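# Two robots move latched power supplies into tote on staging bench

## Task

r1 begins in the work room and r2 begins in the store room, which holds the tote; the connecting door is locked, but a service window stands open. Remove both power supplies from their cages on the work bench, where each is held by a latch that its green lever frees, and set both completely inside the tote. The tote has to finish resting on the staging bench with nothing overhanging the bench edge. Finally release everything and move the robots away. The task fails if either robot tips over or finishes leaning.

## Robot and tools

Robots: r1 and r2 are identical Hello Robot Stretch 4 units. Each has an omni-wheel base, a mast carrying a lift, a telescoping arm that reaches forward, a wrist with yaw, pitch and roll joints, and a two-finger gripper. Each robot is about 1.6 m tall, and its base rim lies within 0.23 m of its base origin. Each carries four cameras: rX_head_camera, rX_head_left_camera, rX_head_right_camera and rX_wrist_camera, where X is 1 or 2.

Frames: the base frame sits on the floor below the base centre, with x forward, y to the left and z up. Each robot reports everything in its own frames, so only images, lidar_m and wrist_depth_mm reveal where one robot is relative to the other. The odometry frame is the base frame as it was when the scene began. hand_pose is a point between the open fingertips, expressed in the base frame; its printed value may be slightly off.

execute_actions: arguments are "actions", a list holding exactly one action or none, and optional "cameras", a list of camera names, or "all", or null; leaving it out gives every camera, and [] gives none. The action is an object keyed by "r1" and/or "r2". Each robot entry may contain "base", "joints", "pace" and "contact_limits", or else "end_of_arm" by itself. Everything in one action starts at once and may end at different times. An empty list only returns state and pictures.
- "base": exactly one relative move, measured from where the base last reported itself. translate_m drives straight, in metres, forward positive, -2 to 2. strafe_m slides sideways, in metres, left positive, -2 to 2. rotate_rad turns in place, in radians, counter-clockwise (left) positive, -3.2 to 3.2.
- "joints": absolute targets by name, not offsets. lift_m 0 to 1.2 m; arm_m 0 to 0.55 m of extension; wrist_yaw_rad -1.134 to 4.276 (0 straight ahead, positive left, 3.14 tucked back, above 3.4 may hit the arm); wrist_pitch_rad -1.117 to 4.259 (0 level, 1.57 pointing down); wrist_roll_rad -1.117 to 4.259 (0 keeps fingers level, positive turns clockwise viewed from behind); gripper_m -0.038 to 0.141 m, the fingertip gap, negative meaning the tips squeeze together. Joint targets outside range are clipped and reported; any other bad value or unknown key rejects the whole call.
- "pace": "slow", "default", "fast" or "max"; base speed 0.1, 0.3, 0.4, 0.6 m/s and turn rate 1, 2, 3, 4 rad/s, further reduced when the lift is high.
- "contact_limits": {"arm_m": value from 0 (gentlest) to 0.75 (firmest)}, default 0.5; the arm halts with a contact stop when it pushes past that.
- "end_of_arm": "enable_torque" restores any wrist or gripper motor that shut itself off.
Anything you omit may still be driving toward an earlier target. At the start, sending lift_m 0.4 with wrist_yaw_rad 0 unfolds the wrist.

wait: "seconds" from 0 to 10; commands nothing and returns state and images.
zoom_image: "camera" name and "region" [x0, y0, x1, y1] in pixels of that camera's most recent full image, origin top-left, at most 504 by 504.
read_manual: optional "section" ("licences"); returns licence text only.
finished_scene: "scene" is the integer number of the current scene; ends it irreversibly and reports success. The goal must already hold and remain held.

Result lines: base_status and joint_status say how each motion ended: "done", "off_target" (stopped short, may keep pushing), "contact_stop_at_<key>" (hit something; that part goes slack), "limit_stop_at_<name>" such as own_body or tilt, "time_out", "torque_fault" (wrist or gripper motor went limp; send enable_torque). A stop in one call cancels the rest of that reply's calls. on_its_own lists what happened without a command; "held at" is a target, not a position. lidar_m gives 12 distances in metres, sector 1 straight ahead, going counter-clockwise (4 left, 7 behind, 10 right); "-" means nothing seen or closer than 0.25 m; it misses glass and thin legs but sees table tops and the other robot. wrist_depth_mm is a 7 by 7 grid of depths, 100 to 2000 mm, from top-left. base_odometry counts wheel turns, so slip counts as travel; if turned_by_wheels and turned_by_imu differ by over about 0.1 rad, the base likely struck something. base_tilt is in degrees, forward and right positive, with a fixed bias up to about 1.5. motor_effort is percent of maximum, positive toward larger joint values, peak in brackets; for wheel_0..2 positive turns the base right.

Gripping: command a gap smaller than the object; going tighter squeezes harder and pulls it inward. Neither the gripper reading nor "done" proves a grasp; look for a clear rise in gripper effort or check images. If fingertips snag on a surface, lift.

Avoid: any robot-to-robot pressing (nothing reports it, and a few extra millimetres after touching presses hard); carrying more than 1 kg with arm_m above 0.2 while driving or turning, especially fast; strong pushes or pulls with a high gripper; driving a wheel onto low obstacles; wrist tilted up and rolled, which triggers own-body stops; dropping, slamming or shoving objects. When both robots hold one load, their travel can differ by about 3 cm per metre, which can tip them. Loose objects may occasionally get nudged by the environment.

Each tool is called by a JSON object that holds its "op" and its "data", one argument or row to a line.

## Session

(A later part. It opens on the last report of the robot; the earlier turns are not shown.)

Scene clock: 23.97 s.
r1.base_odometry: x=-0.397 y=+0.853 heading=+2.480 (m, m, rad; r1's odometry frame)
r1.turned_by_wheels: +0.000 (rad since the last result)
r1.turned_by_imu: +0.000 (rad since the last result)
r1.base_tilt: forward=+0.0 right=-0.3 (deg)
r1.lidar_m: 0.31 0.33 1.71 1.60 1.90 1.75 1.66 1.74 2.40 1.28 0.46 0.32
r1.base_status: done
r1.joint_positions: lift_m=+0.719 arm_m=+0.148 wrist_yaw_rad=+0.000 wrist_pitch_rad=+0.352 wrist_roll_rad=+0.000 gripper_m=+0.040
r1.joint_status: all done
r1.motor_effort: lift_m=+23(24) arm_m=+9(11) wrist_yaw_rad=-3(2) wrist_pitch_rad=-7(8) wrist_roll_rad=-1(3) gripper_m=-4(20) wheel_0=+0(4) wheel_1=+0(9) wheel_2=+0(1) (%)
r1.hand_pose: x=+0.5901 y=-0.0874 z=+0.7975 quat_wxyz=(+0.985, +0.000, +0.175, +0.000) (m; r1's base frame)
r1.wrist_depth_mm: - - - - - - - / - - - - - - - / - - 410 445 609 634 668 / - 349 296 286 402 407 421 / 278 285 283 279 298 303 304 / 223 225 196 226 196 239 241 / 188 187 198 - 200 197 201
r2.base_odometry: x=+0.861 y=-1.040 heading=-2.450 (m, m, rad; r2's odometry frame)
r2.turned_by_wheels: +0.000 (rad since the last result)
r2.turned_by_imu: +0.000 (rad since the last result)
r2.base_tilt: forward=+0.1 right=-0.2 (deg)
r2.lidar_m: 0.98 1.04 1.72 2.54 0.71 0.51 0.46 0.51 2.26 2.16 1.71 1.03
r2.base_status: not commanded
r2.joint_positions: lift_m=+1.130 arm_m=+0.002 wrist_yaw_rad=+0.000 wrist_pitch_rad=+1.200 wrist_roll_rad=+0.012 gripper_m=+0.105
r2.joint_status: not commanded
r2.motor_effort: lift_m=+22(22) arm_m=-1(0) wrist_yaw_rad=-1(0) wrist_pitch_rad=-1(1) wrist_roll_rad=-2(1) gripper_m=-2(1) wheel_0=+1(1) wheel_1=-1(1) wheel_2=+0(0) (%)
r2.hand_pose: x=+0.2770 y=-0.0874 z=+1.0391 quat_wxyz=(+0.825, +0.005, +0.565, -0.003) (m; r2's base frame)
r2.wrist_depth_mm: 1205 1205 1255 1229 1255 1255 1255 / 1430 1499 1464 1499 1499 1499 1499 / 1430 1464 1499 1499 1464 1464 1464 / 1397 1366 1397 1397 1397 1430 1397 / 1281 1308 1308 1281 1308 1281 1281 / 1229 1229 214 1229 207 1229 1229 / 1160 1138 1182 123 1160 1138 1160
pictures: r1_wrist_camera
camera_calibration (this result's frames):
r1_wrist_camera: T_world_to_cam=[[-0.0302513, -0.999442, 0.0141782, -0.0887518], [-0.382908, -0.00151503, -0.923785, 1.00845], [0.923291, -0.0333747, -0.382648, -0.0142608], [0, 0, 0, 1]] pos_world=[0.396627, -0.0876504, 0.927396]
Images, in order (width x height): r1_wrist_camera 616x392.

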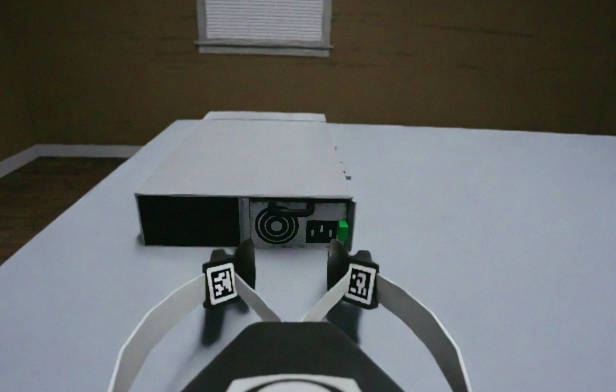

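{"op": "execute_actions", "data": {
  "actions": [
    {"r1":{"joints":{"arm_m":0.199},"contact_limits":{"arm_m":0.1},"pace":"slow"}}
  ],
  "cameras": []
}}

{"op": "execute_actions", "data": {
  "actions": [
    {"r1":{"joints":{"arm_m":0.203,"gripper_m":0.012},"base":{"strafe_m":0.003},"pace":"slow"}}
  ],
  "cameras": []
}}

{"op": "execute_actions", "data": {
  "actions": [
    {"r1":{"joints":{"arm_m":0.214,"gripper_m":-0.038,"lift_m":0.716},"pace":"slow"}}
  ],
  "cameras": ["r1_wrist_camera"]
}}

{"op": "zoom_image", "data": {
  "camera": "r1_wrist_camera",
  "region": [200, 190, 400, 310]
}}

Scene clock: 25.83 s.
r1.base_odometry: x=-0.397 y=+0.853 heading=+2.480 (m, m, rad; r1's odometry frame)
r1.turned_by_wheels: +0.000 (rad since the last result)
r1.turned_by_imu: +0.000 (rad since the last result)
r1.base_tilt: forward=+0.0 right=-0.3 (deg)
r1.lidar_m: 0.30 0.34 1.69 1.62 1.86 1.75 1.66 1.73 2.37 1.31 0.45 0.33
r1.base_status: not commanded
r1.joint_positions: lift_m=+0.719 arm_m=+0.197 wrist_yaw_rad=-0.003 wrist_pitch_rad=+0.353 wrist_roll_rad=+0.000 gripper_m=+0.040
r1.joint_status: all done
r1.motor_effort: lift_m=+22(23) arm_m=+12(14) wrist_yaw_rad=+5(5) wrist_pitch_rad=-11(11) wrist_roll_rad=+4(0) gripper_m=-3(3) wheel_0=+0(0) wheel_1=+0(0) wheel_2=-1(1) (%)
r1.contact_limits: arm_m 0.1
r1.hand_pose: x=+0.6381 y=-0.0881 z=+0.7972 quat_wxyz=(+0.984, +0.000, +0.176, -0.001) (m; r1's base frame)
r1.wrist_depth_mm: - - - - - - - / - - - - - - - / - - 407 452 603 621 668 / - 307 273 277 397 410 415 / 276 267 245 241 294 300 304 / 222 224 212 225 195 238 239 / 188 187 197 - 199 197 201
r2.base_odometry: x=+0.861 y=-1.040 heading=-2.450 (m, m, rad; r2's odometry frame)
r2.turned_by_wheels: +0.000 (rad since the last result)
r2.turned_by_imu: +0.000 (rad since the last result)
r2.base_tilt: forward=+0.2 right=-0.2 (deg)
r2.lidar_m: 0.94 1.03 1.73 2.56 0.70 0.49 0.47 0.51 2.25 2.14 1.68 0.98
r2.base_status: not commanded
r2.joint_positions: lift_m=+1.130 arm_m=+0.002 wrist_yaw_rad=+0.000 wrist_pitch_rad=+1.200 wrist_roll_rad=+0.012 gripper_m=+0.105
r2.joint_status: not commanded
r2.motor_effort: lift_m=+22(22) arm_m=-1(0) wrist_yaw_rad=-1(1) wrist_pitch_rad=-2(1) wrist_roll_rad=+1(1) gripper_m=+0(1) wheel_0=+1(1) wheel_1=-1(2) wheel_2=+0(0) (%)
r2.hand_pose: x=+0.2770 y=-0.0874 z=+1.0391 quat_wxyz=(+0.825, +0.005, +0.565, -0.003) (m; r2's base frame)
r2.wrist_depth_mm: 1205 1205 1229 1229 1255 1255 1255 / 1430 1464 1499 1464 1464 1499 1537 / 1464 1464 1499 1464 1499 1499 1464 / 1336 1366 1397 1397 1366 1397 1366 / 1281 1308 1281 1336 1308 1308 1308 / 1229 1229 215 1229 206 1229 1229 / 1182 1138 1138 123 1160 1160 1160
pictures: none
No camera images: the call's "cameras" was empty. Leave "cameras" out to get every camera's image.

Scene clock: 27.23 s.
r1.base_odometry: x=-0.398 y=+0.851 heading=+2.480 (m, m, rad; r1's odometry frame)
r1.turned_by_wheels: +0.000 (rad since the last result)
r1.turned_by_imu: +0.000 (rad since the last result)
r1.base_tilt: forward=-0.1 right=-0.3 (deg)
r1.lidar_m: 0.28 0.32 1.68 1.62 1.86 1.71 1.65 1.74 2.36 1.29 0.47 0.33
r1.base_status: done
r1.joint_positions: lift_m=+0.719 arm_m=+0.201 wrist_yaw_rad=-0.003 wrist_pitch_rad=+0.356 wrist_roll_rad=+0.000 gripper_m=+0.012
r1.joint_status: all done
r1.motor_effort: lift_m=+21(22) arm_m=+10(15) wrist_yaw_rad=+5(21) wrist_pitch_rad=-19(17) wrist_roll_rad=-1(0) gripper_m=-13(14) wheel_0=+1(1) wheel_1=+0(1) wheel_2=-3(7) (%)
r1.hand_pose: x=+0.6424 y=-0.0881 z=+0.7967 quat_wxyz=(+0.984, +0.000, +0.177, -0.001) (m; r1's base frame)
r1.wrist_depth_mm: - - - - - - - / - - - - - - - / - - 394 439 591 621 654 / - 301 268 273 394 402 410 / 273 264 236 230 294 298 301 / 220 223 185 223 188 237 236 / 186 184 195 - 201 196 199
r2.base_odometry: x=+0.861 y=-1.040 heading=-2.450 (m, m, rad; r2's odometry frame)
r2.turned_by_wheels: +0.000 (rad since the last result)
r2.turned_by_imu: +0.000 (rad since the last result)
r2.base_tilt: forward=+0.1 right=-0.2 (deg)
r2.lidar_m: 0.97 1.03 1.74 2.55 0.72 0.49 0.46 0.51 2.26 2.15 1.70 1.05
r2.base_status: not commanded
r2.joint_positions: lift_m=+1.130 arm_m=+0.002 wrist_yaw_rad=+0.000 wrist_pitch_rad=+1.200 wrist_roll_rad=+0.012 gripper_m=+0.105
r2.joint_status: not commanded
r2.motor_effort: lift_m=+22(22) arm_m=+0(0) wrist_yaw_rad=+0(1) wrist_pitch_rad=-2(2) wrist_roll_rad=-1(2) gripper_m=+0(2) wheel_0=+1(1) wheel_1=-1(1) wheel_2=+0(0) (%)
r2.hand_pose: x=+0.2770 y=-0.0874 z=+1.0391 quat_wxyz=(+0.825, +0.005, +0.565, -0.003) (m; r2's base frame)
r2.wrist_depth_mm: 1205 1205 1229 1229 1255 1255 1255 / 1430 1464 1430 1464 1464 1537 1537 / 1499 1464 1537 1499 1464 1464 1499 / 1397 1366 1366 1397 1397 1397 1397 / 1308 1281 1308 1281 1308 1308 1308 / 1229 1205 215 1255 207 1229 1229 / 1138 1160 1160 123 1182 1138 1182
pictures: none
No camera images: the call's "cameras" was empty. Leave "cameras" out to get every camera's image.

Scene clock: 29.03 s.
r1.base_odometry: x=-0.398 y=+0.851 heading=+2.479 (m, m, rad; r1's odometry frame)
r1.turned_by_wheels: +0.000 (rad since the last result)
r1.turned_by_imu: +0.004 (rad since the last result)
r1.base_tilt: forward=+0.0 right=-0.4 (deg)
r1.lidar_m: 0.30 0.34 1.65 1.63 1.90 1.73 1.66 1.73 2.38 1.28 0.45 0.33
r1.base_status: not commanded
r1.joint_positions: lift_m=+0.716 arm_m=+0.213 wrist_yaw_rad=-0.004 wrist_pitch_rad=+0.359 wrist_roll_rad=+0.000 gripper_m=-0.037
r1.joint_status: all done
r1.on_its_own: wrist_pitch_rad is at rest, and its effort (-26) is outside its rest range (-23 to +23)
r1.motor_effort: lift_m=+19(20) arm_m=+8(20) wrist_yaw_rad=+9(35) wrist_pitch_rad=-26(25) wrist_roll_rad=+1(1) gripper_m=-29(30) wheel_0=-2(5) wheel_1=-2(3) wheel_2=-3(11) (%)
r1.hand_pose: x=+0.6533 y=-0.0885 z=+0.7930 quat_wxyz=(+0.984, +0.000, +0.178, -0.002) (m; r1's base frame)
r1.wrist_depth_mm: - - - - - - - / - - - - - - - / - - 375 387 564 580 621 / - 270 254 262 377 384 397 / 264 256 219 216 271 289 290 / 213 202 183 216 184 228 230 / 180 181 190 - 195 190 193
r2.base_odometry: x=+0.861 y=-1.040 heading=-2.450 (m, m, rad; r2's odometry frame)
r2.turned_by_wheels: +0.000 (rad since the last result)
r2.turned_by_imu: +0.000 (rad since the last result)
r2.base_tilt: forward=+0.1 right=-0.2 (deg)
r2.lidar_m: 0.98 1.05 1.73 2.56 0.70 0.51 0.48 0.51 2.25 2.14 1.70 1.01
r2.base_status: not commanded
r2.joint_positions: lift_m=+1.130 arm_m=+0.002 wrist_yaw_rad=+0.000 wrist_pitch_rad=+1.200 wrist_roll_rad=+0.012 gripper_m=+0.105
r2.joint_status: not commanded
r2.motor_effort: lift_m=+22(22) arm_m=+0(1) wrist_yaw_rad=-1(1) wrist_pitch_rad=-2(1) wrist_roll_rad=+1(1) gripper_m=-1(1) wheel_0=+1(1) wheel_1=-1(2) wheel_2=+0(0) (%)
r2.hand_pose: x=+0.2770 y=-0.0874 z=+1.0391 quat_wxyz=(+0.825, +0.005, +0.565, -0.003) (m; r2's base frame)
r2.wrist_depth_mm: 1205 1205 1205 1229 1229 1255 1255 / 1464 1464 1499 1464 1499 1499 1499 / 1499 1464 1464 1464 1464 1499 1499 / 1397 1397 1397 1366 1397 1397 1397 / 1308 1281 1308 1281 1308 1308 1308 / 1229 1205 215 1229 207 1205 1229 / 1160 1160 1160 123 1182 1160 1160
pictures: r1_wrist_camera
camera_calibration (this result's frames):
r1_wrist_camera: T_world_to_cam=[[-0.0342035, -0.99931, 0.0144588, -0.085509], [-0.388866, -0.0000202268, -0.921294, 1.03055], [0.920659, -0.037134, -0.388597, -0.0681695], [0, 0, 0, 1]] pos_world=[0.46058, -0.0879606, 0.924181]
Images, in order (width x height): r1_wrist_camera 616x392.

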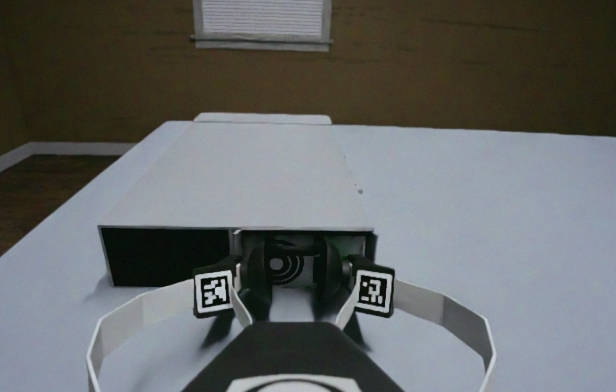

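Region (200, 190, 400, 310) of r1_wrist_camera's 616x392 image, scaled by 2.520; it fills the top 302 rows of this view, and the rest is white.

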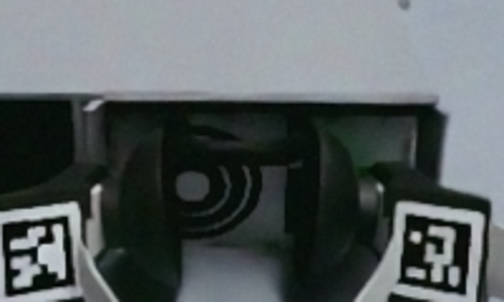

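{"op": "execute_actions", "data": {
  "actions": [
    {"r1":{"joints":{"arm_m":0.2,"lift_m":0.712},"pace":"slow"}}
  ],
  "cameras": ["r1_wrist_camera"]
}}

{"op": "zoom_image", "data": {
  "camera": "r1_wrist_camera",
  "region": [200, 190, 400, 310]
}}

Scene clock: 30.20 s.
r1.base_odometry: x=-0.398 y=+0.851 heading=+2.480 (m, m, rad; r1's odometry frame)
r1.turned_by_wheels: +0.001 (rad since the last result)
r1.turned_by_imu: +0.001 (rad since the last result)
r1.base_tilt: forward=+0.0 right=-0.4 (deg)
r1.lidar_m: 0.27 0.31 1.67 1.64 1.90 1.74 1.64 1.74 2.40 1.24 0.48 0.34
r1.base_status: not commanded
r1.joint_positions: lift_m=+0.712 arm_m=+0.202 wrist_yaw_rad=-0.001 wrist_pitch_rad=+0.356 wrist_roll_rad=+0.000 gripper_m=-0.037
r1.joint_status: all done
r1.motor_effort: lift_m=+20(19) arm_m=-9(10) wrist_yaw_rad=+1(14) wrist_pitch_rad=-19(28) wrist_roll_rad=-1(1) gripper_m=-19(30) wheel_0=+0(3) wheel_1=-1(2) wheel_2=+0(3) (%)
r1.hand_pose: x=+0.6427 y=-0.0877 z=+0.7896 quat_wxyz=(+0.984, +0.000, +0.177, +0.000) (m; r1's base frame)
r1.wrist_depth_mm: - - - - - - - / - - - - - - - / - - 368 377 559 580 609 / - 300 264 254 368 384 392 / 259 253 255 217 267 283 287 / 211 211 183 199 177 226 225 / 177 176 186 - 192 186 193
r2.base_odometry: x=+0.861 y=-1.040 heading=-2.450 (m, m, rad; r2's odometry frame)
r2.turned_by_wheels: +0.000 (rad since the last result)
r2.turned_by_imu: +0.000 (rad since the last result)
r2.base_tilt: forward=+0.1 right=-0.2 (deg)
r2.lidar_m: 0.96 1.05 1.76 2.54 0.68 0.50 0.47 0.52 2.26 2.14 1.70 1.02
r2.base_status: not commanded
r2.joint_positions: lift_m=+1.130 arm_m=+0.002 wrist_yaw_rad=+0.000 wrist_pitch_rad=+1.200 wrist_roll_rad=+0.012 gripper_m=+0.105
r2.joint_status: not commanded
r2.motor_effort: lift_m=+22(22) arm_m=+0(1) wrist_yaw_rad=-1(1) wrist_pitch_rad=-1(1) wrist_roll_rad=-1(0) gripper_m=-1(1) wheel_0=+1(1) wheel_1=-1(1) wheel_2=+0(0) (%)
r2.hand_pose: x=+0.2770 y=-0.0874 z=+1.0391 quat_wxyz=(+0.825, +0.005, +0.565, -0.003) (m; r2's base frame)
r2.wrist_depth_mm: 1182 1205 1205 1229 1255 1255 1255 / 1464 1464 1464 1464 1464 1537 1499 / 1464 1499 1499 1464 1464 1464 1464 / 1366 1397 1366 1397 1366 1397 1397 / 1308 1281 1308 1308 1308 1308 1308 / 1229 1229 216 1229 207 1229 1229 / 1160 1138 1160 123 1182 1160 1160
pictures: r1_wrist_camera
camera_calibration (this result's frames):
r1_wrist_camera: T_world_to_cam=[[-0.0313532, -0.99941, 0.0140437, -0.0865194], [-0.386661, -0.000828851, -0.922221, 1.02251], [0.921689, -0.0343447, -0.386407, -0.0619325], [0, 0, 0, 1]] pos_world=[0.449734, -0.0877479, 0.920262]
Images, in order (width x height): r1_wrist_camera 616x392.

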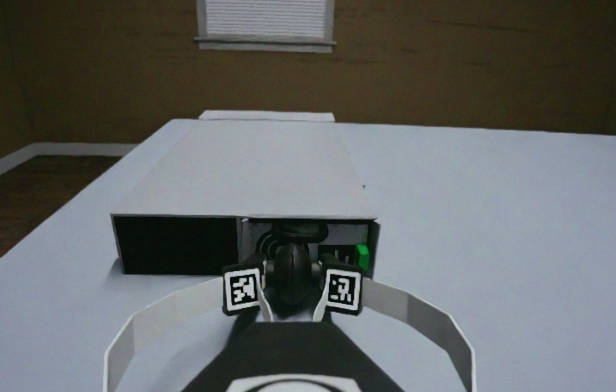

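Region (200, 190, 400, 310) of r1_wrist_camera's 616x392 image, scaled by 2.520; it fills the top 302 rows of this view, and the rest is white.

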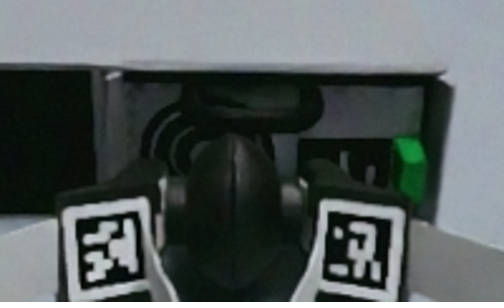

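{"op": "execute_actions", "data": {
  "actions": [
    {"r1":{"joints":{"arm_m":0.15},"base":{"rotate_rad":-0.005}}}
  ],
  "cameras": []
}}

{"op": "execute_actions", "data": {
  "actions": [
    {"r1":{"joints":{"gripper_m":0.04,"lift_m":0.722},"base":{"strafe_m":-0.004}}}
  ],
  "cameras": ["r1_wrist_camera"]
}}

{"op": "zoom_image", "data": {
  "camera": "r1_wrist_camera",
  "region": [200, 190, 400, 310]
}}

Scene clock: 31.53 s.
r1.base_odometry: x=-0.399 y=+0.851 heading=+2.475 (m, m, rad; r1's odometry frame)
r1.turned_by_wheels: -0.005 (rad since the last result)
r1.turned_by_imu: -0.005 (rad since the last result)
r1.base_tilt: forward=+0.0 right=-0.3 (deg)
r1.lidar_m: 0.31 0.33 1.68 1.61 1.87 1.73 1.65 1.71 2.38 1.38 0.46 0.34
r1.base_status: done
r1.joint_positions: lift_m=+0.712 arm_m=+0.152 wrist_yaw_rad=+0.000 wrist_pitch_rad=+0.352 wrist_roll_rad=+0.000 gripper_m=-0.037
r1.joint_status: all done
r1.motor_effort: lift_m=+20(20) arm_m=-9(9) wrist_yaw_rad=-1(1) wrist_pitch_rad=-8(18) wrist_roll_rad=+0(1) gripper_m=-21(18) wheel_0=-1(5) wheel_1=-1(2) wheel_2=+0(3) (%)
r1.hand_pose: x=+0.5932 y=-0.0874 z=+0.7906 quat_wxyz=(+0.985, +0.000, +0.175, +0.000) (m; r1's base frame)
r1.wrist_depth_mm: - - - - - - - / - - - - - - - / - - 379 392 580 603 634 / - 334 297 283 382 392 404 / 266 271 277 279 285 291 293 / 214 209 182 200 179 229 229 / 181 179 189 - 195 189 192
r2.base_odometry: x=+0.861 y=-1.040 heading=-2.450 (m, m, rad; r2's odometry frame)
r2.turned_by_wheels: +0.000 (rad since the last result)
r2.turned_by_imu: +0.000 (rad since the last result)
r2.base_tilt: forward=+0.1 right=-0.2 (deg)
r2.lidar_m: 0.97 1.04 1.75 2.56 0.71 0.50 0.48 0.53 2.24 2.15 1.70 1.01
r2.base_status: not commanded
r2.joint_positions: lift_m=+1.130 arm_m=+0.002 wrist_yaw_rad=+0.000 wrist_pitch_rad=+1.200 wrist_roll_rad=+0.012 gripper_m=+0.105
r2.joint_status: not commanded
r2.motor_effort: lift_m=+22(22) arm_m=+0(0) wrist_yaw_rad=-1(0) wrist_pitch_rad=-2(2) wrist_roll_rad=-2(0) gripper_m=-1(1) wheel_0=+1(1) wheel_1=-2(1) wheel_2=+0(0) (%)
r2.hand_pose: x=+0.2770 y=-0.0874 z=+1.0391 quat_wxyz=(+0.825, +0.005, +0.565, -0.003) (m; r2's base frame)
r2.wrist_depth_mm: 1205 1205 1205 1229 1229 1255 1255 / 1430 1499 1430 1464 1464 1499 1499 / 1464 1464 1464 1430 1464 1499 1464 / 1366 1397 1366 1397 1366 1397 1397 / 1308 1308 1308 1308 1281 1308 1308 / 1205 1205 215 1229 207 1229 1229 / 1182 1160 1160 123 1160 1160 1182
pictures: none
No camera images: the call's "cameras" was empty. Leave "cameras" out to get every camera's image.

Scene clock: 33.00 s.
r1.base_odometry: x=-0.396 y=+0.854 heading=+2.475 (m, m, rad; r1's odometry frame)
r1.turned_by_wheels: +0.000 (rad since the last result)
r1.turned_by_imu: +0.000 (rad since the last result)
r1.base_tilt: forward=+0.0 right=-0.4 (deg)
r1.lidar_m: 0.31 0.34 1.69 1.64 1.90 1.76 1.65 1.74 2.41 1.37 0.47 0.32
r1.base_status: done
r1.joint_positions: lift_m=+0.722 arm_m=+0.152 wrist_yaw_rad=+0.000 wrist_pitch_rad=+0.352 wrist_roll_rad=+0.000 gripper_m=+0.040
r1.joint_status: all done
r1.motor_effort: lift_m=+23(22) arm_m=-9(9) wrist_yaw_rad=-2(1) wrist_pitch_rad=-7(8) wrist_roll_rad=-1(2) gripper_m=-2(19) wheel_0=+0(1) wheel_1=-1(6) wheel_2=+0(1) (%)
r1.hand_pose: x=+0.5932 y=-0.0874 z=+0.8004 quat_wxyz=(+0.985, +0.000, +0.175, +0.000) (m; r1's base frame)
r1.wrist_depth_mm: - - - - - - - / - - - - - - - / - - 415 469 615 640 668 / - 355 304 289 404 418 430 / 283 289 283 286 304 309 312 / 228 230 198 231 196 245 245 / 192 190 202 - 204 202 205
r2.base_odometry: x=+0.861 y=-1.040 heading=-2.450 (m, m, rad; r2's odometry frame)
r2.turned_by_wheels: +0.000 (rad since the last result)
r2.turned_by_imu: +0.000 (rad since the last result)
r2.base_tilt: forward=+0.1 right=-0.2 (deg)
r2.lidar_m: 0.95 1.03 1.76 2.56 0.70 0.50 0.48 0.51 2.25 2.16 1.70 1.02
r2.base_status: not commanded
r2.joint_positions: lift_m=+1.130 arm_m=+0.002 wrist_yaw_rad=+0.000 wrist_pitch_rad=+1.200 wrist_roll_rad=+0.012 gripper_m=+0.105
r2.joint_status: not commanded
r2.motor_effort: lift_m=+22(22) arm_m=+0(0) wrist_yaw_rad=-1(1) wrist_pitch_rad=-2(1) wrist_roll_rad=-3(1) gripper_m=-1(1) wheel_0=+1(1) wheel_1=-1(2) wheel_2=+0(0) (%)
r2.hand_pose: x=+0.2770 y=-0.0874 z=+1.0391 quat_wxyz=(+0.825, +0.005, +0.565, -0.003) (m; r2's base frame)
r2.wrist_depth_mm: 1205 1229 1205 1229 1229 1255 1281 / 1464 1464 1499 1499 1499 1499 1537 / 1464 1430 1464 1499 1464 1499 1499 / 1397 1397 1397 1366 1397 1397 1366 / 1281 1308 1308 1308 1308 1308 1308 / 1229 1205 214 1229 207 1229 1229 / 1182 1138 1160 123 1160 1160 1182
pictures: r1_wrist_camera
camera_calibration (this result's frames):
r1_wrist_camera: T_world_to_cam=[[-0.03055, -0.999436, 0.0139267, -0.088377], [-0.383128, -0.00116008, -0.923695, 1.01244], [0.92319, -0.0335546, -0.382876, -0.0157627], [0, 0, 0, 1]] pos_world=[0.399747, -0.0876816, 0.930384]
Images, in order (width x height): r1_wrist_camera 616x392.

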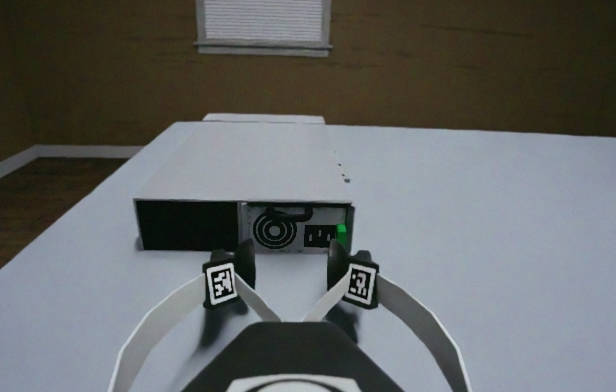

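Region (200, 190, 400, 310) of r1_wrist_camera's 616x392 image, scaled by 2.520; it fills the top 302 rows of this view, and the rest is white.

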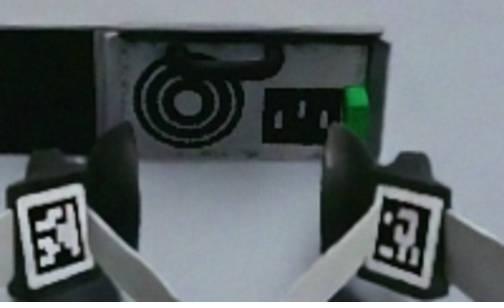

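{"op": "execute_actions", "data": {
  "actions": [
    {"r1":{"joints":{"arm_m":0.197},"base":{"strafe_m":0.0015},"contact_limits":{"arm_m":0.1},"pace":"slow"}}
  ],
  "cameras": ["r1_wrist_camera"]
}}

{"op": "zoom_image", "data": {
  "camera": "r1_wrist_camera",
  "region": [200, 190, 400, 310]
}}

Scene clock: 34.80 s.
r1.base_odometry: x=-0.397 y=+0.853 heading=+2.474 (m, m, rad; r1's odometry frame)
r1.turned_by_wheels: +0.000 (rad since the last result)
r1.turned_by_imu: +0.000 (rad since the last result)
r1.base_tilt: forward=-0.1 right=-0.3 (deg)
r1.lidar_m: 0.29 0.34 1.68 1.62 1.89 1.73 1.65 1.72 2.41 1.31 0.44 0.31
r1.base_status: done
r1.joint_positions: lift_m=+0.722 arm_m=+0.195 wrist_yaw_rad=+0.000 wrist_pitch_rad=+0.352 wrist_roll_rad=+0.000 gripper_m=+0.040
r1.joint_status: all done
r1.motor_effort: lift_m=+22(23) arm_m=+9(9) wrist_yaw_rad=-1(1) wrist_pitch_rad=-8(8) wrist_roll_rad=+1(2) gripper_m=-3(2) wheel_0=+0(3) wheel_1=-2(5) wheel_2=+0(0) (%)
r1.contact_limits: arm_m 0.1
r1.hand_pose: x=+0.6371 y=-0.0874 z=+0.8004 quat_wxyz=(+0.985, +0.000, +0.175, +0.000) (m; r1's base frame)
r1.wrist_depth_mm: - - - - - - - / - - - - - - - / - - 418 462 615 640 - / - 336 281 287 404 415 424 / 282 263 236 236 303 309 310 / 227 229 197 229 196 244 246 / 191 190 201 - 204 201 205
r2.base_odometry: x=+0.861 y=-1.040 heading=-2.450 (m, m, rad; r2's odometry frame)
r2.turned_by_wheels: +0.000 (rad since the last result)
r2.turned_by_imu: +0.000 (rad since the last result)
r2.base_tilt: forward=+0.1 right=-0.2 (deg)
r2.lidar_m: 0.97 1.02 1.77 2.55 0.73 0.49 0.45 0.53 2.25 2.16 1.71 1.03
r2.base_status: not commanded
r2.joint_positions: lift_m=+1.130 arm_m=+0.002 wrist_yaw_rad=+0.000 wrist_pitch_rad=+1.200 wrist_roll_rad=+0.012 gripper_m=+0.105
r2.joint_status: not commanded
r2.motor_effort: lift_m=+22(22) arm_m=+0(1) wrist_yaw_rad=-1(0) wrist_pitch_rad=-2(2) wrist_roll_rad=-2(3) gripper_m=-1(1) wheel_0=+1(1) wheel_1=-1(1) wheel_2=+0(0) (%)
r2.hand_pose: x=+0.2770 y=-0.0874 z=+1.0391 quat_wxyz=(+0.825, +0.005, +0.565, -0.003) (m; r2's base frame)
r2.wrist_depth_mm: 1182 1205 1182 1205 1229 1229 1229 / 1464 1464 1499 1464 1464 1499 1499 / 1464 1430 1464 1464 1464 1499 1464 / 1397 1397 1397 1366 1397 1366 1397 / 1255 1308 1308 1308 1308 1308 1308 / 1255 1205 214 1205 207 1255 1229 / 1160 1138 1160 123 1160 1160 1182
pictures: r1_wrist_camera
camera_calibration (this result's frames):
r1_wrist_camera: T_world_to_cam=[[-0.0305381, -0.999437, 0.0139267, -0.0870427], [-0.383127, -0.00116467, -0.923695, 1.02923], [0.923191, -0.0335436, -0.382876, -0.0562186], [0, 0, 0, 1]] pos_world=[0.44357, -0.0876807, 0.930384]
Images, in order (width x height): r1_wrist_camera 616x392.

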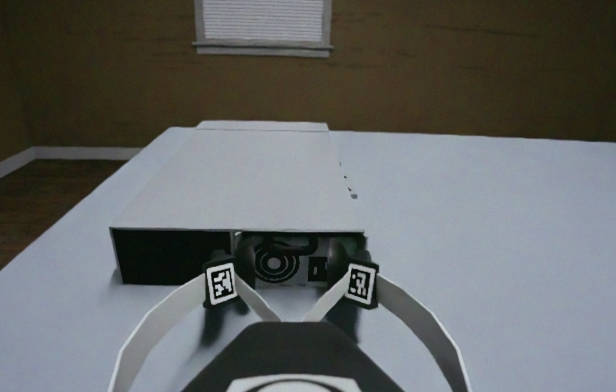

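Region (200, 190, 400, 310) of r1_wrist_camera's 616x392 image, scaled by 2.520; it fills the top 302 rows of this view, and the rest is white.

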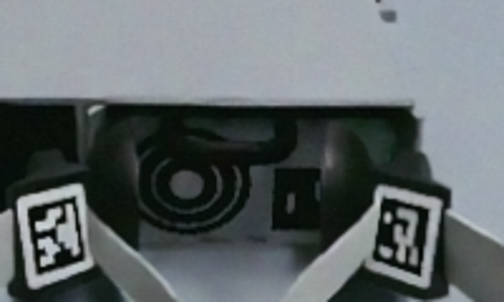

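{"op": "execute_actions", "data": {
  "actions": [
    {"r1":{"joints":{"arm_m":0.202,"gripper_m":0.012},"base":{"strafe_m":0.002},"pace":"slow"}}
  ],
  "cameras": ["r1_wrist_camera"]
}}

{"op": "zoom_image", "data": {
  "camera": "r1_wrist_camera",
  "region": [200, 190, 400, 310]
}}

Scene clock: 36.33 s.
r1.base_odometry: x=-0.398 y=+0.851 heading=+2.474 (m, m, rad; r1's odometry frame)
r1.turned_by_wheels: +0.000 (rad since the last result)
r1.turned_by_imu: +0.000 (rad since the last result)
r1.base_tilt: forward=-0.1 right=-0.4 (deg)
r1.lidar_m: 0.29 0.33 1.67 1.64 1.85 1.74 1.65 1.74 2.41 1.32 0.47 0.33
r1.base_status: done
r1.joint_positions: lift_m=+0.722 arm_m=+0.200 wrist_yaw_rad=-0.001 wrist_pitch_rad=+0.355 wrist_roll_rad=+0.000 gripper_m=+0.012
r1.joint_status: all done
r1.motor_effort: lift_m=+22(22) arm_m=+8(12) wrist_yaw_rad=+2(13) wrist_pitch_rad=-15(13) wrist_roll_rad=-1(1) gripper_m=-14(13) wheel_0=+0(3) wheel_1=-1(1) wheel_2=-2(4) (%)
r1.hand_pose: x=+0.6418 y=-0.0877 z=+0.7998 quat_wxyz=(+0.984, +0.000, +0.176, -0.001) (m; r1's base frame)
r1.wrist_depth_mm: - - - - - - - / - - - - - - - / - - 404 452 603 634 661 / - 332 277 279 399 407 415 / 278 262 236 229 286 303 306 / 224 226 189 227 185 240 242 / 189 187 199 - 205 200 202
r2.base_odometry: x=+0.861 y=-1.040 heading=-2.450 (m, m, rad; r2's odometry frame)
r2.turned_by_wheels: +0.000 (rad since the last result)
r2.turned_by_imu: +0.000 (rad since the last result)
r2.base_tilt: forward=+0.1 right=-0.2 (deg)
r2.lidar_m: 0.98 1.01 1.74 2.56 0.72 0.51 0.46 0.51 2.23 2.17 1.69 1.02
r2.base_status: not commanded
r2.joint_positions: lift_m=+1.130 arm_m=+0.002 wrist_yaw_rad=+0.000 wrist_pitch_rad=+1.200 wrist_roll_rad=+0.012 gripper_m=+0.105
r2.joint_status: not commanded
r2.motor_effort: lift_m=+22(22) arm_m=+0(0) wrist_yaw_rad=+0(0) wrist_pitch_rad=-2(1) wrist_roll_rad=-4(1) gripper_m=-1(1) wheel_0=+1(1) wheel_1=-1(1) wheel_2=+0(0) (%)
r2.hand_pose: x=+0.2770 y=-0.0874 z=+1.0391 quat_wxyz=(+0.825, +0.005, +0.565, -0.003) (m; r2's base frame)
r2.wrist_depth_mm: 1205 1205 1229 1205 1229 1255 1255 / 1430 1430 1499 1499 1464 1537 1499 / 1499 1464 1464 1464 1464 1464 1499 / 1430 1366 1397 1366 1397 1397 1397 / 1281 1308 1308 1308 1308 1308 1336 / 1229 1229 215 1205 207 1229 1229 / 1182 1160 1160 123 1182 1160 1182
pictures: r1_wrist_camera
camera_calibration (this result's frames):
r1_wrist_camera: T_world_to_cam=[[-0.0316082, -0.999402, 0.0140084, -0.0865638], [-0.385243, -0.000750784, -0.922815, 1.03117], [0.922274, -0.0345652, -0.384989, -0.0586635], [0, 0, 0, 1]] pos_world=[0.44862, -0.0877656, 0.930211]
Images, in order (width x height): r1_wrist_camera 616x392.

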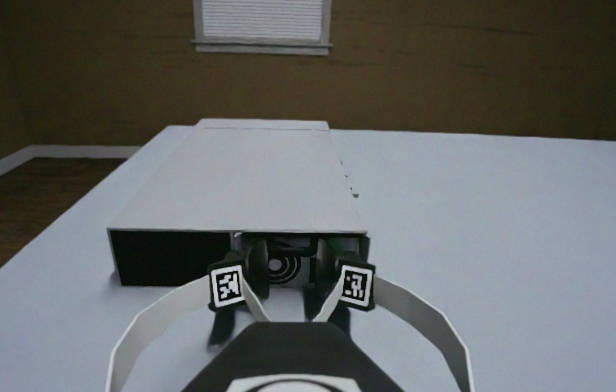

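Region (200, 190, 400, 310) of r1_wrist_camera's 616x392 image, scaled by 2.520; it fills the top 302 rows of this view, and the rest is white.

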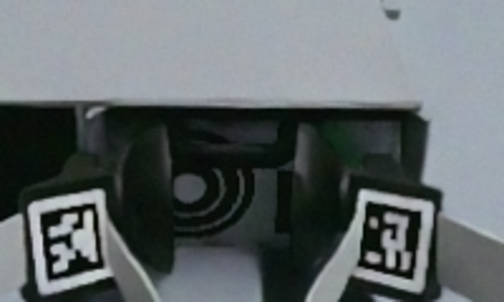

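{"op": "execute_actions", "data": {
  "actions": [
    {"r1":{"joints":{"arm_m":0.206,"gripper_m":-0.013,"lift_m":0.721},"pace":"slow"}}
  ],
  "cameras": []
}}

{"op": "execute_actions", "data": {
  "actions": [
    {"r1":{"joints":{"arm_m":0.210,"gripper_m":-0.038,"lift_m":0.72},"pace":"slow"}}
  ],
  "cameras": []
}}

{"op": "execute_actions", "data": {
  "actions": [
    {"r1":{"joints":{"arm_m":0.195},"pace":"slow"}}
  ],
  "cameras": ["r1_wrist_camera"]
}}

{"op": "zoom_image", "data": {
  "camera": "r1_wrist_camera",
  "region": [200, 190, 400, 310]
}}

Scene clock: 37.77 s.
r1.base_odometry: x=-0.398 y=+0.851 heading=+2.474 (m, m, rad; r1's odometry frame)
r1.turned_by_wheels: +0.000 (rad since the last result)
r1.turned_by_imu: +0.000 (rad since the last result)
r1.base_tilt: forward=+0.0 right=-0.4 (deg)
r1.lidar_m: 0.31 0.35 1.69 1.63 1.89 1.74 1.65 1.74 2.38 1.32 0.46 0.32
r1.base_status: not commanded
r1.joint_positions: lift_m=+0.721 arm_m=+0.205 wrist_yaw_rad=+0.001 wrist_pitch_rad=+0.356 wrist_roll_rad=+0.000 gripper_m=-0.012
r1.joint_status: all done
r1.motor_effort: lift_m=+19(22) arm_m=+6(10) wrist_yaw_rad=-4(8) wrist_pitch_rad=-19(19) wrist_roll_rad=+0(1) gripper_m=-25(26) wheel_0=-1(1) wheel_1=-1(1) wheel_2=+1(2) (%)
r1.hand_pose: x=+0.6463 y=-0.0871 z=+0.7987 quat_wxyz=(+0.984, +0.000, +0.177, +0.001) (m; r1's base frame)
r1.wrist_depth_mm: - - - - - - - / - - - - - - - / - - 399 415 591 615 647 / - 327 270 277 397 404 413 / 276 260 229 232 282 300 306 / 222 211 185 224 183 239 239 / 188 187 197 - 203 197 200
r2.base_odometry: x=+0.861 y=-1.040 heading=-2.450 (m, m, rad; r2's odometry frame)
r2.turned_by_wheels: +0.000 (rad since the last result)
r2.turned_by_imu: +0.000 (rad since the last result)
r2.base_tilt: forward=+0.2 right=-0.2 (deg)
r2.lidar_m: 0.97 1.02 1.75 2.55 0.72 0.51 0.48 0.51 2.26 2.15 1.71 1.02
r2.base_status: not commanded
r2.joint_positions: lift_m=+1.130 arm_m=+0.002 wrist_yaw_rad=+0.000 wrist_pitch_rad=+1.200 wrist_roll_rad=+0.012 gripper_m=+0.105
r2.joint_status: not commanded
r2.motor_effort: lift_m=+22(22) arm_m=+0(0) wrist_yaw_rad=-1(0) wrist_pitch_rad=-2(2) wrist_roll_rad=-1(4) gripper_m=-2(1) wheel_0=+1(1) wheel_1=-2(1) wheel_2=+0(0) (%)
r2.hand_pose: x=+0.2770 y=-0.0874 z=+1.0391 quat_wxyz=(+0.825, +0.005, +0.565, -0.003) (m; r2's base frame)
r2.wrist_depth_mm: 1182 1182 1229 1229 1229 1255 1229 / 1464 1464 1464 1464 1464 1499 1499 / 1499 1464 1464 1499 1499 1499 1499 / 1366 1366 1397 1397 1397 1397 1397 / 1336 1281 1281 1336 1308 1308 1308 / 1229 1229 215 1229 207 1229 1229 / 1138 1160 1160 123 1160 1160 1160
pictures: none
No camera images: the call's "cameras" was empty. Leave "cameras" out to get every camera's image.

Scene clock: 38.90 s.
r1.base_odometry: x=-0.398 y=+0.851 heading=+2.474 (m, m, rad; r1's odometry frame)
r1.turned_by_wheels: +0.000 (rad since the last result)
r1.turned_by_imu: +0.000 (rad since the last result)
r1.base_tilt: forward=-0.1 right=-0.4 (deg)
r1.lidar_m: 0.30 0.31 1.68 1.63 1.89 1.74 1.66 1.76 2.38 1.35 0.47 0.32
r1.base_status: not commanded
r1.joint_positions: lift_m=+0.720 arm_m=+0.209 wrist_yaw_rad=+0.003 wrist_pitch_rad=+0.355 wrist_roll_rad=+0.000 gripper_m=-0.037
r1.joint_status: all done
r1.motor_effort: lift_m=+19(19) arm_m=+4(12) wrist_yaw_rad=-11(10) wrist_pitch_rad=-13(22) wrist_roll_rad=+1(1) gripper_m=-30(32) wheel_0=-2(2) wheel_1=-2(2) wheel_2=+3(3) (%)
r1.hand_pose: x=+0.6509 y=-0.0866 z=+0.7981 quat_wxyz=(+0.984, +0.000, +0.176, +0.001) (m; r1's base frame)
r1.wrist_depth_mm: - - - - - - - / - - - - - - - / - - 399 410 591 615 - / - 324 270 277 394 404 413 / 274 256 226 228 282 298 303 / 223 210 183 224 185 237 238 / 187 187 196 - 202 196 200
r2.base_odometry: x=+0.861 y=-1.040 heading=-2.450 (m, m, rad; r2's odometry frame)
r2.turned_by_wheels: +0.000 (rad since the last result)
r2.turned_by_imu: +0.000 (rad since the last result)
r2.base_tilt: forward=+0.1 right=-0.2 (deg)
r2.lidar_m: 0.97 1.03 1.77 2.54 0.74 0.52 0.50 0.50 2.25 2.16 1.70 1.03
r2.base_status: not commanded
r2.joint_positions: lift_m=+1.130 arm_m=+0.002 wrist_yaw_rad=+0.000 wrist_pitch_rad=+1.200 wrist_roll_rad=+0.012 gripper_m=+0.105
r2.joint_status: not commanded
r2.motor_effort: lift_m=+22(22) arm_m=+0(0) wrist_yaw_rad=-1(0) wrist_pitch_rad=-2(1) wrist_roll_rad=-1(4) gripper_m=+0(2) wheel_0=+1(1) wheel_1=-1(1) wheel_2=+0(0) (%)
r2.hand_pose: x=+0.2770 y=-0.0874 z=+1.0391 quat_wxyz=(+0.825, +0.005, +0.565, -0.003) (m; r2's base frame)
r2.wrist_depth_mm: 1205 1229 1229 1229 1229 1255 1255 / 1464 1464 1499 1464 1499 1499 1537 / 1430 1464 1464 1499 1464 1499 1499 / 1397 1397 1366 1366 1397 1397 1397 / 1281 1308 1336 1281 1308 1336 1308 / 1255 1205 215 1229 207 1229 1229 / 1182 1138 1160 123 1160 1182 1160
pictures: none
No camera images: the call's "cameras" was empty. Leave "cameras" out to get every camera's image.

Scene clock: 39.97 s.
r1.base_odometry: x=-0.398 y=+0.851 heading=+2.474 (m, m, rad; r1's odometry frame)
r1.turned_by_wheels: +0.000 (rad since the last result)
r1.turned_by_imu: +0.000 (rad since the last result)
r1.base_tilt: forward=+0.0 right=-0.3 (deg)
r1.lidar_m: 0.29 0.34 1.69 1.63 1.90 1.73 1.66 1.73 2.38 1.30 0.47 0.34
r1.base_status: not commanded
r1.joint_positions: lift_m=+0.720 arm_m=+0.196 wrist_yaw_rad=-0.001 wrist_pitch_rad=+0.357 wrist_roll_rad=+0.000 gripper_m=-0.037
r1.joint_status: all done
r1.motor_effort: lift_m=+21(21) arm_m=-8(15) wrist_yaw_rad=+0(15) wrist_pitch_rad=-20(35) wrist_roll_rad=+1(2) gripper_m=-18(31) wheel_0=+1(3) wheel_1=+0(2) wheel_2=-1(5) (%)
r1.hand_pose: x=+0.6376 y=-0.0877 z=+0.7974 quat_wxyz=(+0.984, +0.000, +0.177, +0.000) (m; r1's base frame)
r1.wrist_depth_mm: - - - - - - - / - - - - - - - / - - 394 410 585 609 647 / - 306 266 273 392 399 410 / 273 264 268 228 283 300 300 / 221 216 180 199 176 236 238 / 186 185 196 - 201 196 199
r2.base_odometry: x=+0.861 y=-1.040 heading=-2.450 (m, m, rad; r2's odometry frame)
r2.turned_by_wheels: +0.000 (rad since the last result)
r2.turned_by_imu: +0.000 (rad since the last result)
r2.base_tilt: forward=+0.2 right=-0.2 (deg)
r2.lidar_m: 0.97 1.02 1.75 2.55 0.72 0.52 0.47 0.51 2.25 2.13 1.72 1.02
r2.base_status: not commanded
r2.joint_positions: lift_m=+1.130 arm_m=+0.002 wrist_yaw_rad=+0.000 wrist_pitch_rad=+1.200 wrist_roll_rad=+0.012 gripper_m=+0.105
r2.joint_status: not commanded
r2.motor_effort: lift_m=+22(22) arm_m=+0(1) wrist_yaw_rad=-1(0) wrist_pitch_rad=-2(1) wrist_roll_rad=-3(3) gripper_m=-1(1) wheel_0=+1(1) wheel_1=-1(1) wheel_2=+0(0) (%)
r2.hand_pose: x=+0.2770 y=-0.0874 z=+1.0391 quat_wxyz=(+0.825, +0.005, +0.565, -0.003) (m; r2's base frame)
r2.wrist_depth_mm: 1182 1205 1205 1229 1205 1255 1255 / 1464 1430 1499 1499 1499 1499 1499 / 1464 1499 1464 1464 1464 1499 1499 / 1366 1366 1397 1397 1397 1366 1397 / 1308 1308 1281 1281 1308 1308 1308 / 1255 1229 215 1229 207 1229 1229 / 1160 1160 1160 123 1160 1160 1182
pictures: r1_wrist_camera
camera_calibration (this result's frames):
r1_wrist_camera: T_world_to_cam=[[-0.0313266, -0.999409, 0.0141793, -0.0869214], [-0.387043, -0.000950014, -0.922061, 1.02784], [0.921529, -0.034373, -0.386784, -0.0537949], [0, 0, 0, 1]] pos_world=[0.444671, -0.0877426, 0.928161]
Images, in order (width x height): r1_wrist_camera 616x392.

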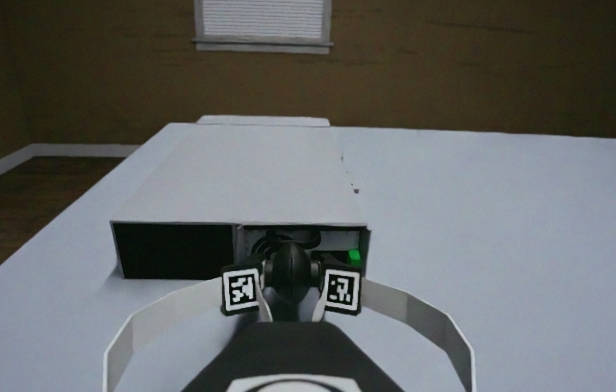

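Region (200, 190, 400, 310) of r1_wrist_camera's 616x392 image, scaled by 2.520; it fills the top 302 rows of this view, and the rest is white.

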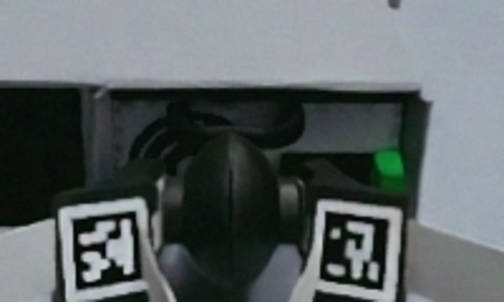

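{"op": "execute_actions", "data": {
  "actions": [
    {"r1":{"joints":{"arm_m":0.16}}}
  ],
  "cameras": []
}}

{"op": "execute_actions", "data": {
  "actions": [
    {"r1":{"joints":{"gripper_m":0.04,"lift_m":0.722},"base":{"strafe_m":-0.002}}}
  ],
  "cameras": []
}}

{"op": "execute_actions", "data": {
  "actions": [
    {"r1":{"joints":{"arm_m":0.2},"contact_limits":{"arm_m":0.1},"pace":"slow"}}
  ],
  "cameras": []
}}

{"op": "execute_actions", "data": {
  "actions": [
    {"r1":{"joints":{"arm_m":0.204,"gripper_m":0.012},"base":{"strafe_m":0.002},"pace":"slow"}}
  ],
  "cameras": ["r1_wrist_camera"]
}}

{"op": "zoom_image", "data": {
  "camera": "r1_wrist_camera",
  "region": [200, 190, 400, 310]
}}

Scene clock: 41.37 s.
r1.base_odometry: x=-0.398 y=+0.851 heading=+2.474 (m, m, rad; r1's odometry frame)
r1.turned_by_wheels: +0.000 (rad since the last result)
r1.turned_by_imu: +0.000 (rad since the last result)
r1.base_tilt: forward=-0.1 right=-0.3 (deg)
r1.lidar_m: 0.32 0.35 1.71 1.62 1.88 1.74 1.66 1.76 2.37 1.33 0.45 0.33
r1.base_status: not commanded
r1.joint_positions: lift_m=+0.720 arm_m=+0.162 wrist_yaw_rad=+0.000 wrist_pitch_rad=+0.352 wrist_roll_rad=+0.000 gripper_m=-0.037
r1.joint_status: all done
r1.motor_effort: lift_m=+21(21) arm_m=-9(11) wrist_yaw_rad=-2(1) wrist_pitch_rad=-6(18) wrist_roll_rad=-1(2) gripper_m=-20(19) wheel_0=+1(1) wheel_1=+0(0) wheel_2=-1(1) (%)
r1.hand_pose: x=+0.6032 y=-0.0874 z=+0.7985 quat_wxyz=(+0.985, +0.000, +0.175, +0.000) (m; r1's base frame)
r1.wrist_depth_mm: - - - - - - - / - - - - - - - / - - 407 427 603 640 661 / - 351 300 283 402 410 421 / 279 283 278 274 300 304 309 / 224 220 180 200 177 242 242 / 190 187 200 - 205 199 203
r2.base_odometry: x=+0.861 y=-1.040 heading=-2.450 (m, m, rad; r2's odometry frame)
r2.turned_by_wheels: +0.000 (rad since the last result)
r2.turned_by_imu: +0.000 (rad since the last result)
r2.base_tilt: forward=+0.2 right=-0.2 (deg)
r2.lidar_m: 0.97 1.01 1.74 2.56 0.73 0.52 0.48 0.50 2.23 2.16 1.72 1.02
r2.base_status: not commanded
r2.joint_positions: lift_m=+1.130 arm_m=+0.002 wrist_yaw_rad=+0.000 wrist_pitch_rad=+1.200 wrist_roll_rad=+0.012 gripper_m=+0.105
r2.joint_status: not commanded
r2.motor_effort: lift_m=+22(22) arm_m=+0(1) wrist_yaw_rad=+0(0) wrist_pitch_rad=-1(1) wrist_roll_rad=-2(1) gripper_m=-1(1) wheel_0=+1(1) wheel_1=-1(1) wheel_2=+0(0) (%)
r2.hand_pose: x=+0.2770 y=-0.0874 z=+1.0391 quat_wxyz=(+0.825, +0.005, +0.565, -0.003) (m; r2's base frame)
r2.wrist_depth_mm: 1205 1229 1205 1229 1255 1255 1255 / 1464 1499 1464 1464 1499 1537 1576 / 1464 1499 1464 1464 1499 1464 1499 / 1366 1397 1397 1397 1366 1397 1366 / 1308 1308 1281 1281 1308 1281 1308 / 1255 1229 215 1229 207 1229 1229 / 1160 1138 1182 123 1160 1160 1160
pictures: none
No camera images: the call's "cameras" was empty. Leave "cameras" out to get every camera's image.

Scene clock: 42.83 s.
r1.base_odometry: x=-0.397 y=+0.853 heading=+2.474 (m, m, rad; r1's odometry frame)
r1.turned_by_wheels: +0.000 (rad since the last result)
r1.turned_by_imu: +0.000 (rad since the last result)
r1.base_tilt: forward=-0.1 right=-0.4 (deg)
r1.lidar_m: 0.31 0.32 1.65 1.61 1.88 1.74 1.65 1.73 2.40 1.30 0.48 0.33
r1.base_status: done
r1.joint_positions: lift_m=+0.722 arm_m=+0.162 wrist_yaw_rad=+0.000 wrist_pitch_rad=+0.352 wrist_roll_rad=+0.000 gripper_m=+0.040
r1.joint_status: all done
r1.motor_effort: lift_m=+23(22) arm_m=-9(9) wrist_yaw_rad=-2(2) wrist_pitch_rad=-7(7) wrist_roll_rad=-2(1) gripper_m=-4(19) wheel_0=+0(2) wheel_1=-1(4) wheel_2=+0(0) (%)
r1.hand_pose: x=+0.6032 y=-0.0874 z=+0.8004 quat_wxyz=(+0.985, +0.000, +0.175, +0.000) (m; r1's base frame)
r1.wrist_depth_mm: - - - - - - - / - - - - - - - / - - 415 469 621 640 676 / - 336 297 286 404 415 424 / 285 289 279 278 303 307 310 / 229 229 196 230 195 244 245 / 191 190 201 - 204 201 204
r2.base_odometry: x=+0.861 y=-1.040 heading=-2.450 (m, m, rad; r2's odometry frame)
r2.turned_by_wheels: +0.000 (rad since the last result)
r2.turned_by_imu: +0.000 (rad since the last result)
r2.base_tilt: forward=+0.1 right=-0.2 (deg)
r2.lidar_m: 0.98 1.04 1.73 2.55 0.71 0.51 0.49 0.51 2.26 2.17 1.70 1.02
r2.base_status: not commanded
r2.joint_positions: lift_m=+1.130 arm_m=+0.002 wrist_yaw_rad=+0.000 wrist_pitch_rad=+1.200 wrist_roll_rad=+0.012 gripper_m=+0.105
r2.joint_status: not commanded
r2.motor_effort: lift_m=+22(22) arm_m=+0(0) wrist_yaw_rad=-1(0) wrist_pitch_rad=-2(2) wrist_roll_rad=-4(1) gripper_m=-2(0) wheel_0=+1(1) wheel_1=-1(1) wheel_2=+0(0) (%)
r2.hand_pose: x=+0.2770 y=-0.0874 z=+1.0391 quat_wxyz=(+0.825, +0.005, +0.565, -0.003) (m; r2's base frame)
r2.wrist_depth_mm: 1229 1205 1205 1205 1229 1255 1255 / 1464 1430 1464 1499 1464 1499 1499 / 1499 1430 1499 1464 1499 1464 1499 / 1397 1397 1397 1366 1397 1397 1397 / 1281 1308 1308 1308 1336 1308 1336 / 1229 1229 216 1229 207 1229 1255 / 1182 1160 1160 123 1138 1138 1160
pictures: none
No camera images: the call's "cameras" was empty. Leave "cameras" out to get every camera's image.

Scene clock: 44.37 s.
r1.base_odometry: x=-0.397 y=+0.853 heading=+2.474 (m, m, rad; r1's odometry frame)
r1.turned_by_wheels: +0.000 (rad since the last result)
r1.turned_by_imu: +0.000 (rad since the last result)
r1.base_tilt: forward=-0.1 right=-0.4 (deg)
r1.lidar_m: 0.28 0.32 1.68 1.62 1.87 1.74 1.66 1.74 2.39 1.32 0.43 0.30
r1.base_status: not commanded
r1.joint_positions: lift_m=+0.722 arm_m=+0.198 wrist_yaw_rad=-0.002 wrist_pitch_rad=+0.354 wrist_roll_rad=+0.000 gripper_m=+0.040
r1.joint_status: all done
r1.motor_effort: lift_m=+22(22) arm_m=+12(13) wrist_yaw_rad=+5(5) wrist_pitch_rad=-11(12) wrist_roll_rad=+1(2) gripper_m=-5(4) wheel_0=+0(0) wheel_1=-1(1) wheel_2=-1(1) (%)
r1.contact_limits: arm_m 0.1
r1.hand_pose: x=+0.6392 y=-0.0880 z=+0.8001 quat_wxyz=(+0.984, +0.000, +0.176, -0.001) (m; r1's base frame)
r1.wrist_depth_mm: - - - - - - - / - - - - - - - / - - 415 455 609 640 - / - 334 281 285 404 415 427 / 282 267 233 236 301 307 310 / 227 229 212 229 196 243 245 / 190 190 200 - 203 200 204
r2.base_odometry: x=+0.861 y=-1.040 heading=-2.450 (m, m, rad; r2's odometry frame)
r2.turned_by_wheels: +0.000 (rad since the last result)
r2.turned_by_imu: +0.000 (rad since the last result)
r2.base_tilt: forward=+0.2 right=-0.2 (deg)
r2.lidar_m: 0.96 1.03 1.74 2.55 0.73 0.53 0.47 0.51 2.25 2.15 1.73 1.02
r2.base_status: not commanded
r2.joint_positions: lift_m=+1.130 arm_m=+0.002 wrist_yaw_rad=+0.000 wrist_pitch_rad=+1.200 wrist_roll_rad=+0.012 gripper_m=+0.105
r2.joint_status: not commanded
r2.motor_effort: lift_m=+22(22) arm_m=-1(0) wrist_yaw_rad=+0(0) wrist_pitch_rad=-1(2) wrist_roll_rad=-1(1) gripper_m=+0(1) wheel_0=+1(1) wheel_1=-2(1) wheel_2=+0(0) (%)
r2.hand_pose: x=+0.2770 y=-0.0874 z=+1.0391 quat_wxyz=(+0.825, +0.005, +0.565, -0.003) (m; r2's base frame)
r2.wrist_depth_mm: 1182 1205 1229 1229 1255 1229 1229 / 1464 1499 1464 1464 1464 1537 1537 / 1499 1464 1464 1499 1499 1464 1499 / 1366 1366 1366 1397 1397 1397 1397 / 1308 1281 1308 1281 1308 1336 1336 / 1229 1229 215 1229 207 1229 1229 / 1160 1138 1160 123 1160 1138 1182
pictures: none
No camera images: the call's "cameras" was empty. Leave "cameras" out to get every camera's image.

Scene clock: 45.77 s.
r1.base_odometry: x=-0.398 y=+0.851 heading=+2.474 (m, m, rad; r1's odometry frame)
r1.turned_by_wheels: +0.000 (rad since the last result)
r1.turned_by_imu: +0.000 (rad since the last result)
r1.base_tilt: forward=-0.1 right=-0.3 (deg)
r1.lidar_m: 0.30 0.35 1.66 1.62 1.89 1.73 1.67 1.75 2.35 1.32 0.47 0.34
r1.base_status: done
r1.joint_positions: lift_m=+0.722 arm_m=+0.202 wrist_yaw_rad=-0.003 wrist_pitch_rad=+0.356 wrist_roll_rad=+0.000 gripper_m=+0.012
r1.joint_status: all done
r1.motor_effort: lift_m=+22(22) arm_m=+10(18) wrist_yaw_rad=+7(20) wrist_pitch_rad=-18(18) wrist_roll_rad=+0(0) gripper_m=-13(13) wheel_0=+1(3) wheel_1=+0(5) wheel_2=-4(5) (%)
r1.hand_pose: x=+0.6432 y=-0.0881 z=+0.7996 quat_wxyz=(+0.984, +0.000, +0.177, -0.001) (m; r1's base frame)
r1.wrist_depth_mm: - - - - - - - / - - - - - - - / - - 404 452 597 627 661 / - 332 273 279 399 410 418 / 278 264 231 229 297 304 304 / 224 218 186 226 187 240 241 / 189 187 198 - 204 198 202
r2.base_odometry: x=+0.861 y=-1.040 heading=-2.450 (m, m, rad; r2's odometry frame)
r2.turned_by_wheels: +0.000 (rad since the last result)
r2.turned_by_imu: +0.000 (rad since the last result)
r2.base_tilt: forward=+0.1 right=-0.1 (deg)
r2.lidar_m: 0.98 1.04 1.73 2.55 0.73 0.53 0.46 0.49 2.26 2.15 1.72 1.03
r2.base_status: not commanded
r2.joint_positions: lift_m=+1.130 arm_m=+0.002 wrist_yaw_rad=+0.000 wrist_pitch_rad=+1.200 wrist_roll_rad=+0.012 gripper_m=+0.105
r2.joint_status: not commanded
r2.motor_effort: lift_m=+22(22) arm_m=+0(1) wrist_yaw_rad=+0(0) wrist_pitch_rad=-2(1) wrist_roll_rad=-1(3) gripper_m=-1(1) wheel_0=+1(1) wheel_1=-2(1) wheel_2=+0(0) (%)
r2.hand_pose: x=+0.2770 y=-0.0874 z=+1.0391 quat_wxyz=(+0.825, +0.005, +0.565, -0.003) (m; r2's base frame)
r2.wrist_depth_mm: 1205 1229 1229 1229 1229 1255 1229 / 1464 1499 1464 1499 1499 1499 1499 / 1499 1464 1464 1499 1464 1464 1464 / 1366 1430 1366 1366 1397 1397 1397 / 1308 1281 1308 1308 1308 1281 1281 / 1229 1229 216 1205 206 1229 1229 / 1182 1138 1160 123 1182 1160 1182
pictures: r1_wrist_camera
camera_calibration (this result's frames):
r1_wrist_camera: T_world_to_cam=[[-0.032977, -0.999356, 0.0141699, -0.0861461], [-0.386395, -0.00032742, -0.922334, 1.03188], [0.921744, -0.035891, -0.386135, -0.0589641], [0, 0, 0, 1]] pos_world=[0.450222, -0.087869, 0.93019]
Images, in order (width x height): r1_wrist_camera 616x392.

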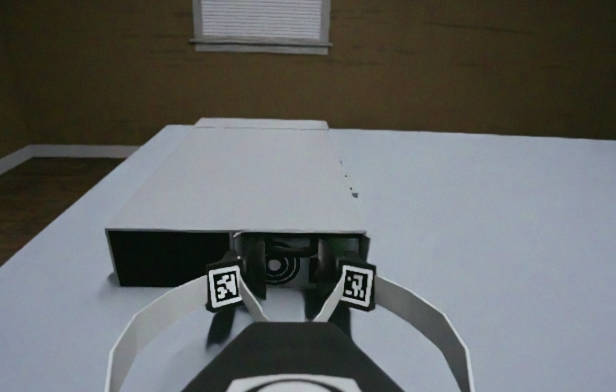

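Region (200, 190, 400, 310) of r1_wrist_camera's 616x392 image, scaled by 2.520; it fills the top 302 rows of this view, and the rest is white.

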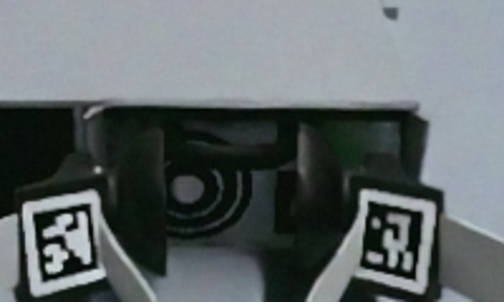

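{"op": "execute_actions", "data": {
  "actions": [
    {"r1":{"joints":{"arm_m":0.198},"pace":"slow"}}
  ],
  "cameras": ["r1_wrist_camera"]
}}

{"op": "zoom_image", "data": {
  "camera": "r1_wrist_camera",
  "region": [200, 190, 400, 310]
}}

Scene clock: 46.67 s.
r1.base_odometry: x=-0.398 y=+0.851 heading=+2.474 (m, m, rad; r1's odometry frame)
r1.turned_by_wheels: +0.000 (rad since the last result)
r1.turned_by_imu: +0.000 (rad since the last result)
r1.base_tilt: forward=+0.0 right=-0.4 (deg)
r1.lidar_m: 0.30 0.32 1.70 1.62 1.88 1.73 1.67 1.73 2.34 1.33 0.46 0.33
r1.base_status: not commanded
r1.joint_positions: lift_m=+0.722 arm_m=+0.200 wrist_yaw_rad=+0.000 wrist_pitch_rad=+0.355 wrist_roll_rad=+0.000 gripper_m=+0.012
r1.joint_status: all done
r1.motor_effort: lift_m=+22(21) arm_m=-11(7) wrist_yaw_rad=-2(5) wrist_pitch_rad=-15(18) wrist_roll_rad=+2(1) gripper_m=-13(15) wheel_0=+0(1) wheel_1=-1(0) wheel_2=-1(4) (%)
r1.hand_pose: x=+0.6412 y=-0.0875 z=+0.7998 quat_wxyz=(+0.984, +0.000, +0.177, +0.000) (m; r1's base frame)
r1.wrist_depth_mm: - - - - - - - / - - - - - - - / - - 407 452 597 634 661 / - 330 274 282 399 407 418 / 279 260 235 230 297 304 307 / 224 227 187 227 186 241 243 / 190 189 200 - 205 199 202
r2.base_odometry: x=+0.861 y=-1.040 heading=-2.450 (m, m, rad; r2's odometry frame)
r2.turned_by_wheels: +0.000 (rad since the last result)
r2.turned_by_imu: +0.000 (rad since the last result)
r2.base_tilt: forward=+0.1 right=-0.1 (deg)
r2.lidar_m: 0.98 1.00 1.73 2.56 0.73 0.50 0.47 0.52 2.27 2.15 1.70 1.02
r2.base_status: not commanded
r2.joint_positions: lift_m=+1.130 arm_m=+0.002 wrist_yaw_rad=+0.000 wrist_pitch_rad=+1.200 wrist_roll_rad=+0.012 gripper_m=+0.105
r2.joint_status: not commanded
r2.motor_effort: lift_m=+22(22) arm_m=+0(1) wrist_yaw_rad=+0(1) wrist_pitch_rad=-1(1) wrist_roll_rad=-2(3) gripper_m=-2(1) wheel_0=+1(1) wheel_1=-2(2) wheel_2=+0(0) (%)
r2.hand_pose: x=+0.2770 y=-0.0874 z=+1.0391 quat_wxyz=(+0.825, +0.005, +0.565, -0.003) (m; r2's base frame)
r2.wrist_depth_mm: 1182 1205 1229 1229 1229 1229 1255 / 1430 1464 1464 1464 1499 1464 1537 / 1464 1464 1464 1464 1499 1464 1464 / 1366 1366 1397 1397 1366 1366 1430 / 1308 1281 1308 1308 1336 1336 1308 / 1205 1229 214 1229 206 1229 1229 / 1160 1160 1160 123 1160 1160 1182
pictures: r1_wrist_camera
camera_calibration (this result's frames):
r1_wrist_camera: T_world_to_cam=[[-0.0307059, -0.999428, 0.014144, -0.0870416], [-0.385622, -0.00120987, -0.922656, 1.03098], [0.922146, -0.0337852, -0.385365, -0.0576582], [0, 0, 0, 1]] pos_world=[0.448067, -0.0876925, 0.930255]
Images, in order (width x height): r1_wrist_camera 616x392.

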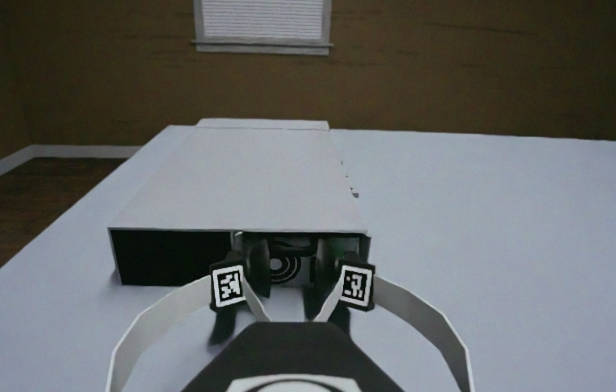

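Region (200, 190, 400, 310) of r1_wrist_camera's 616x392 image, scaled by 2.520; it fills the top 302 rows of this view, and the rest is white.

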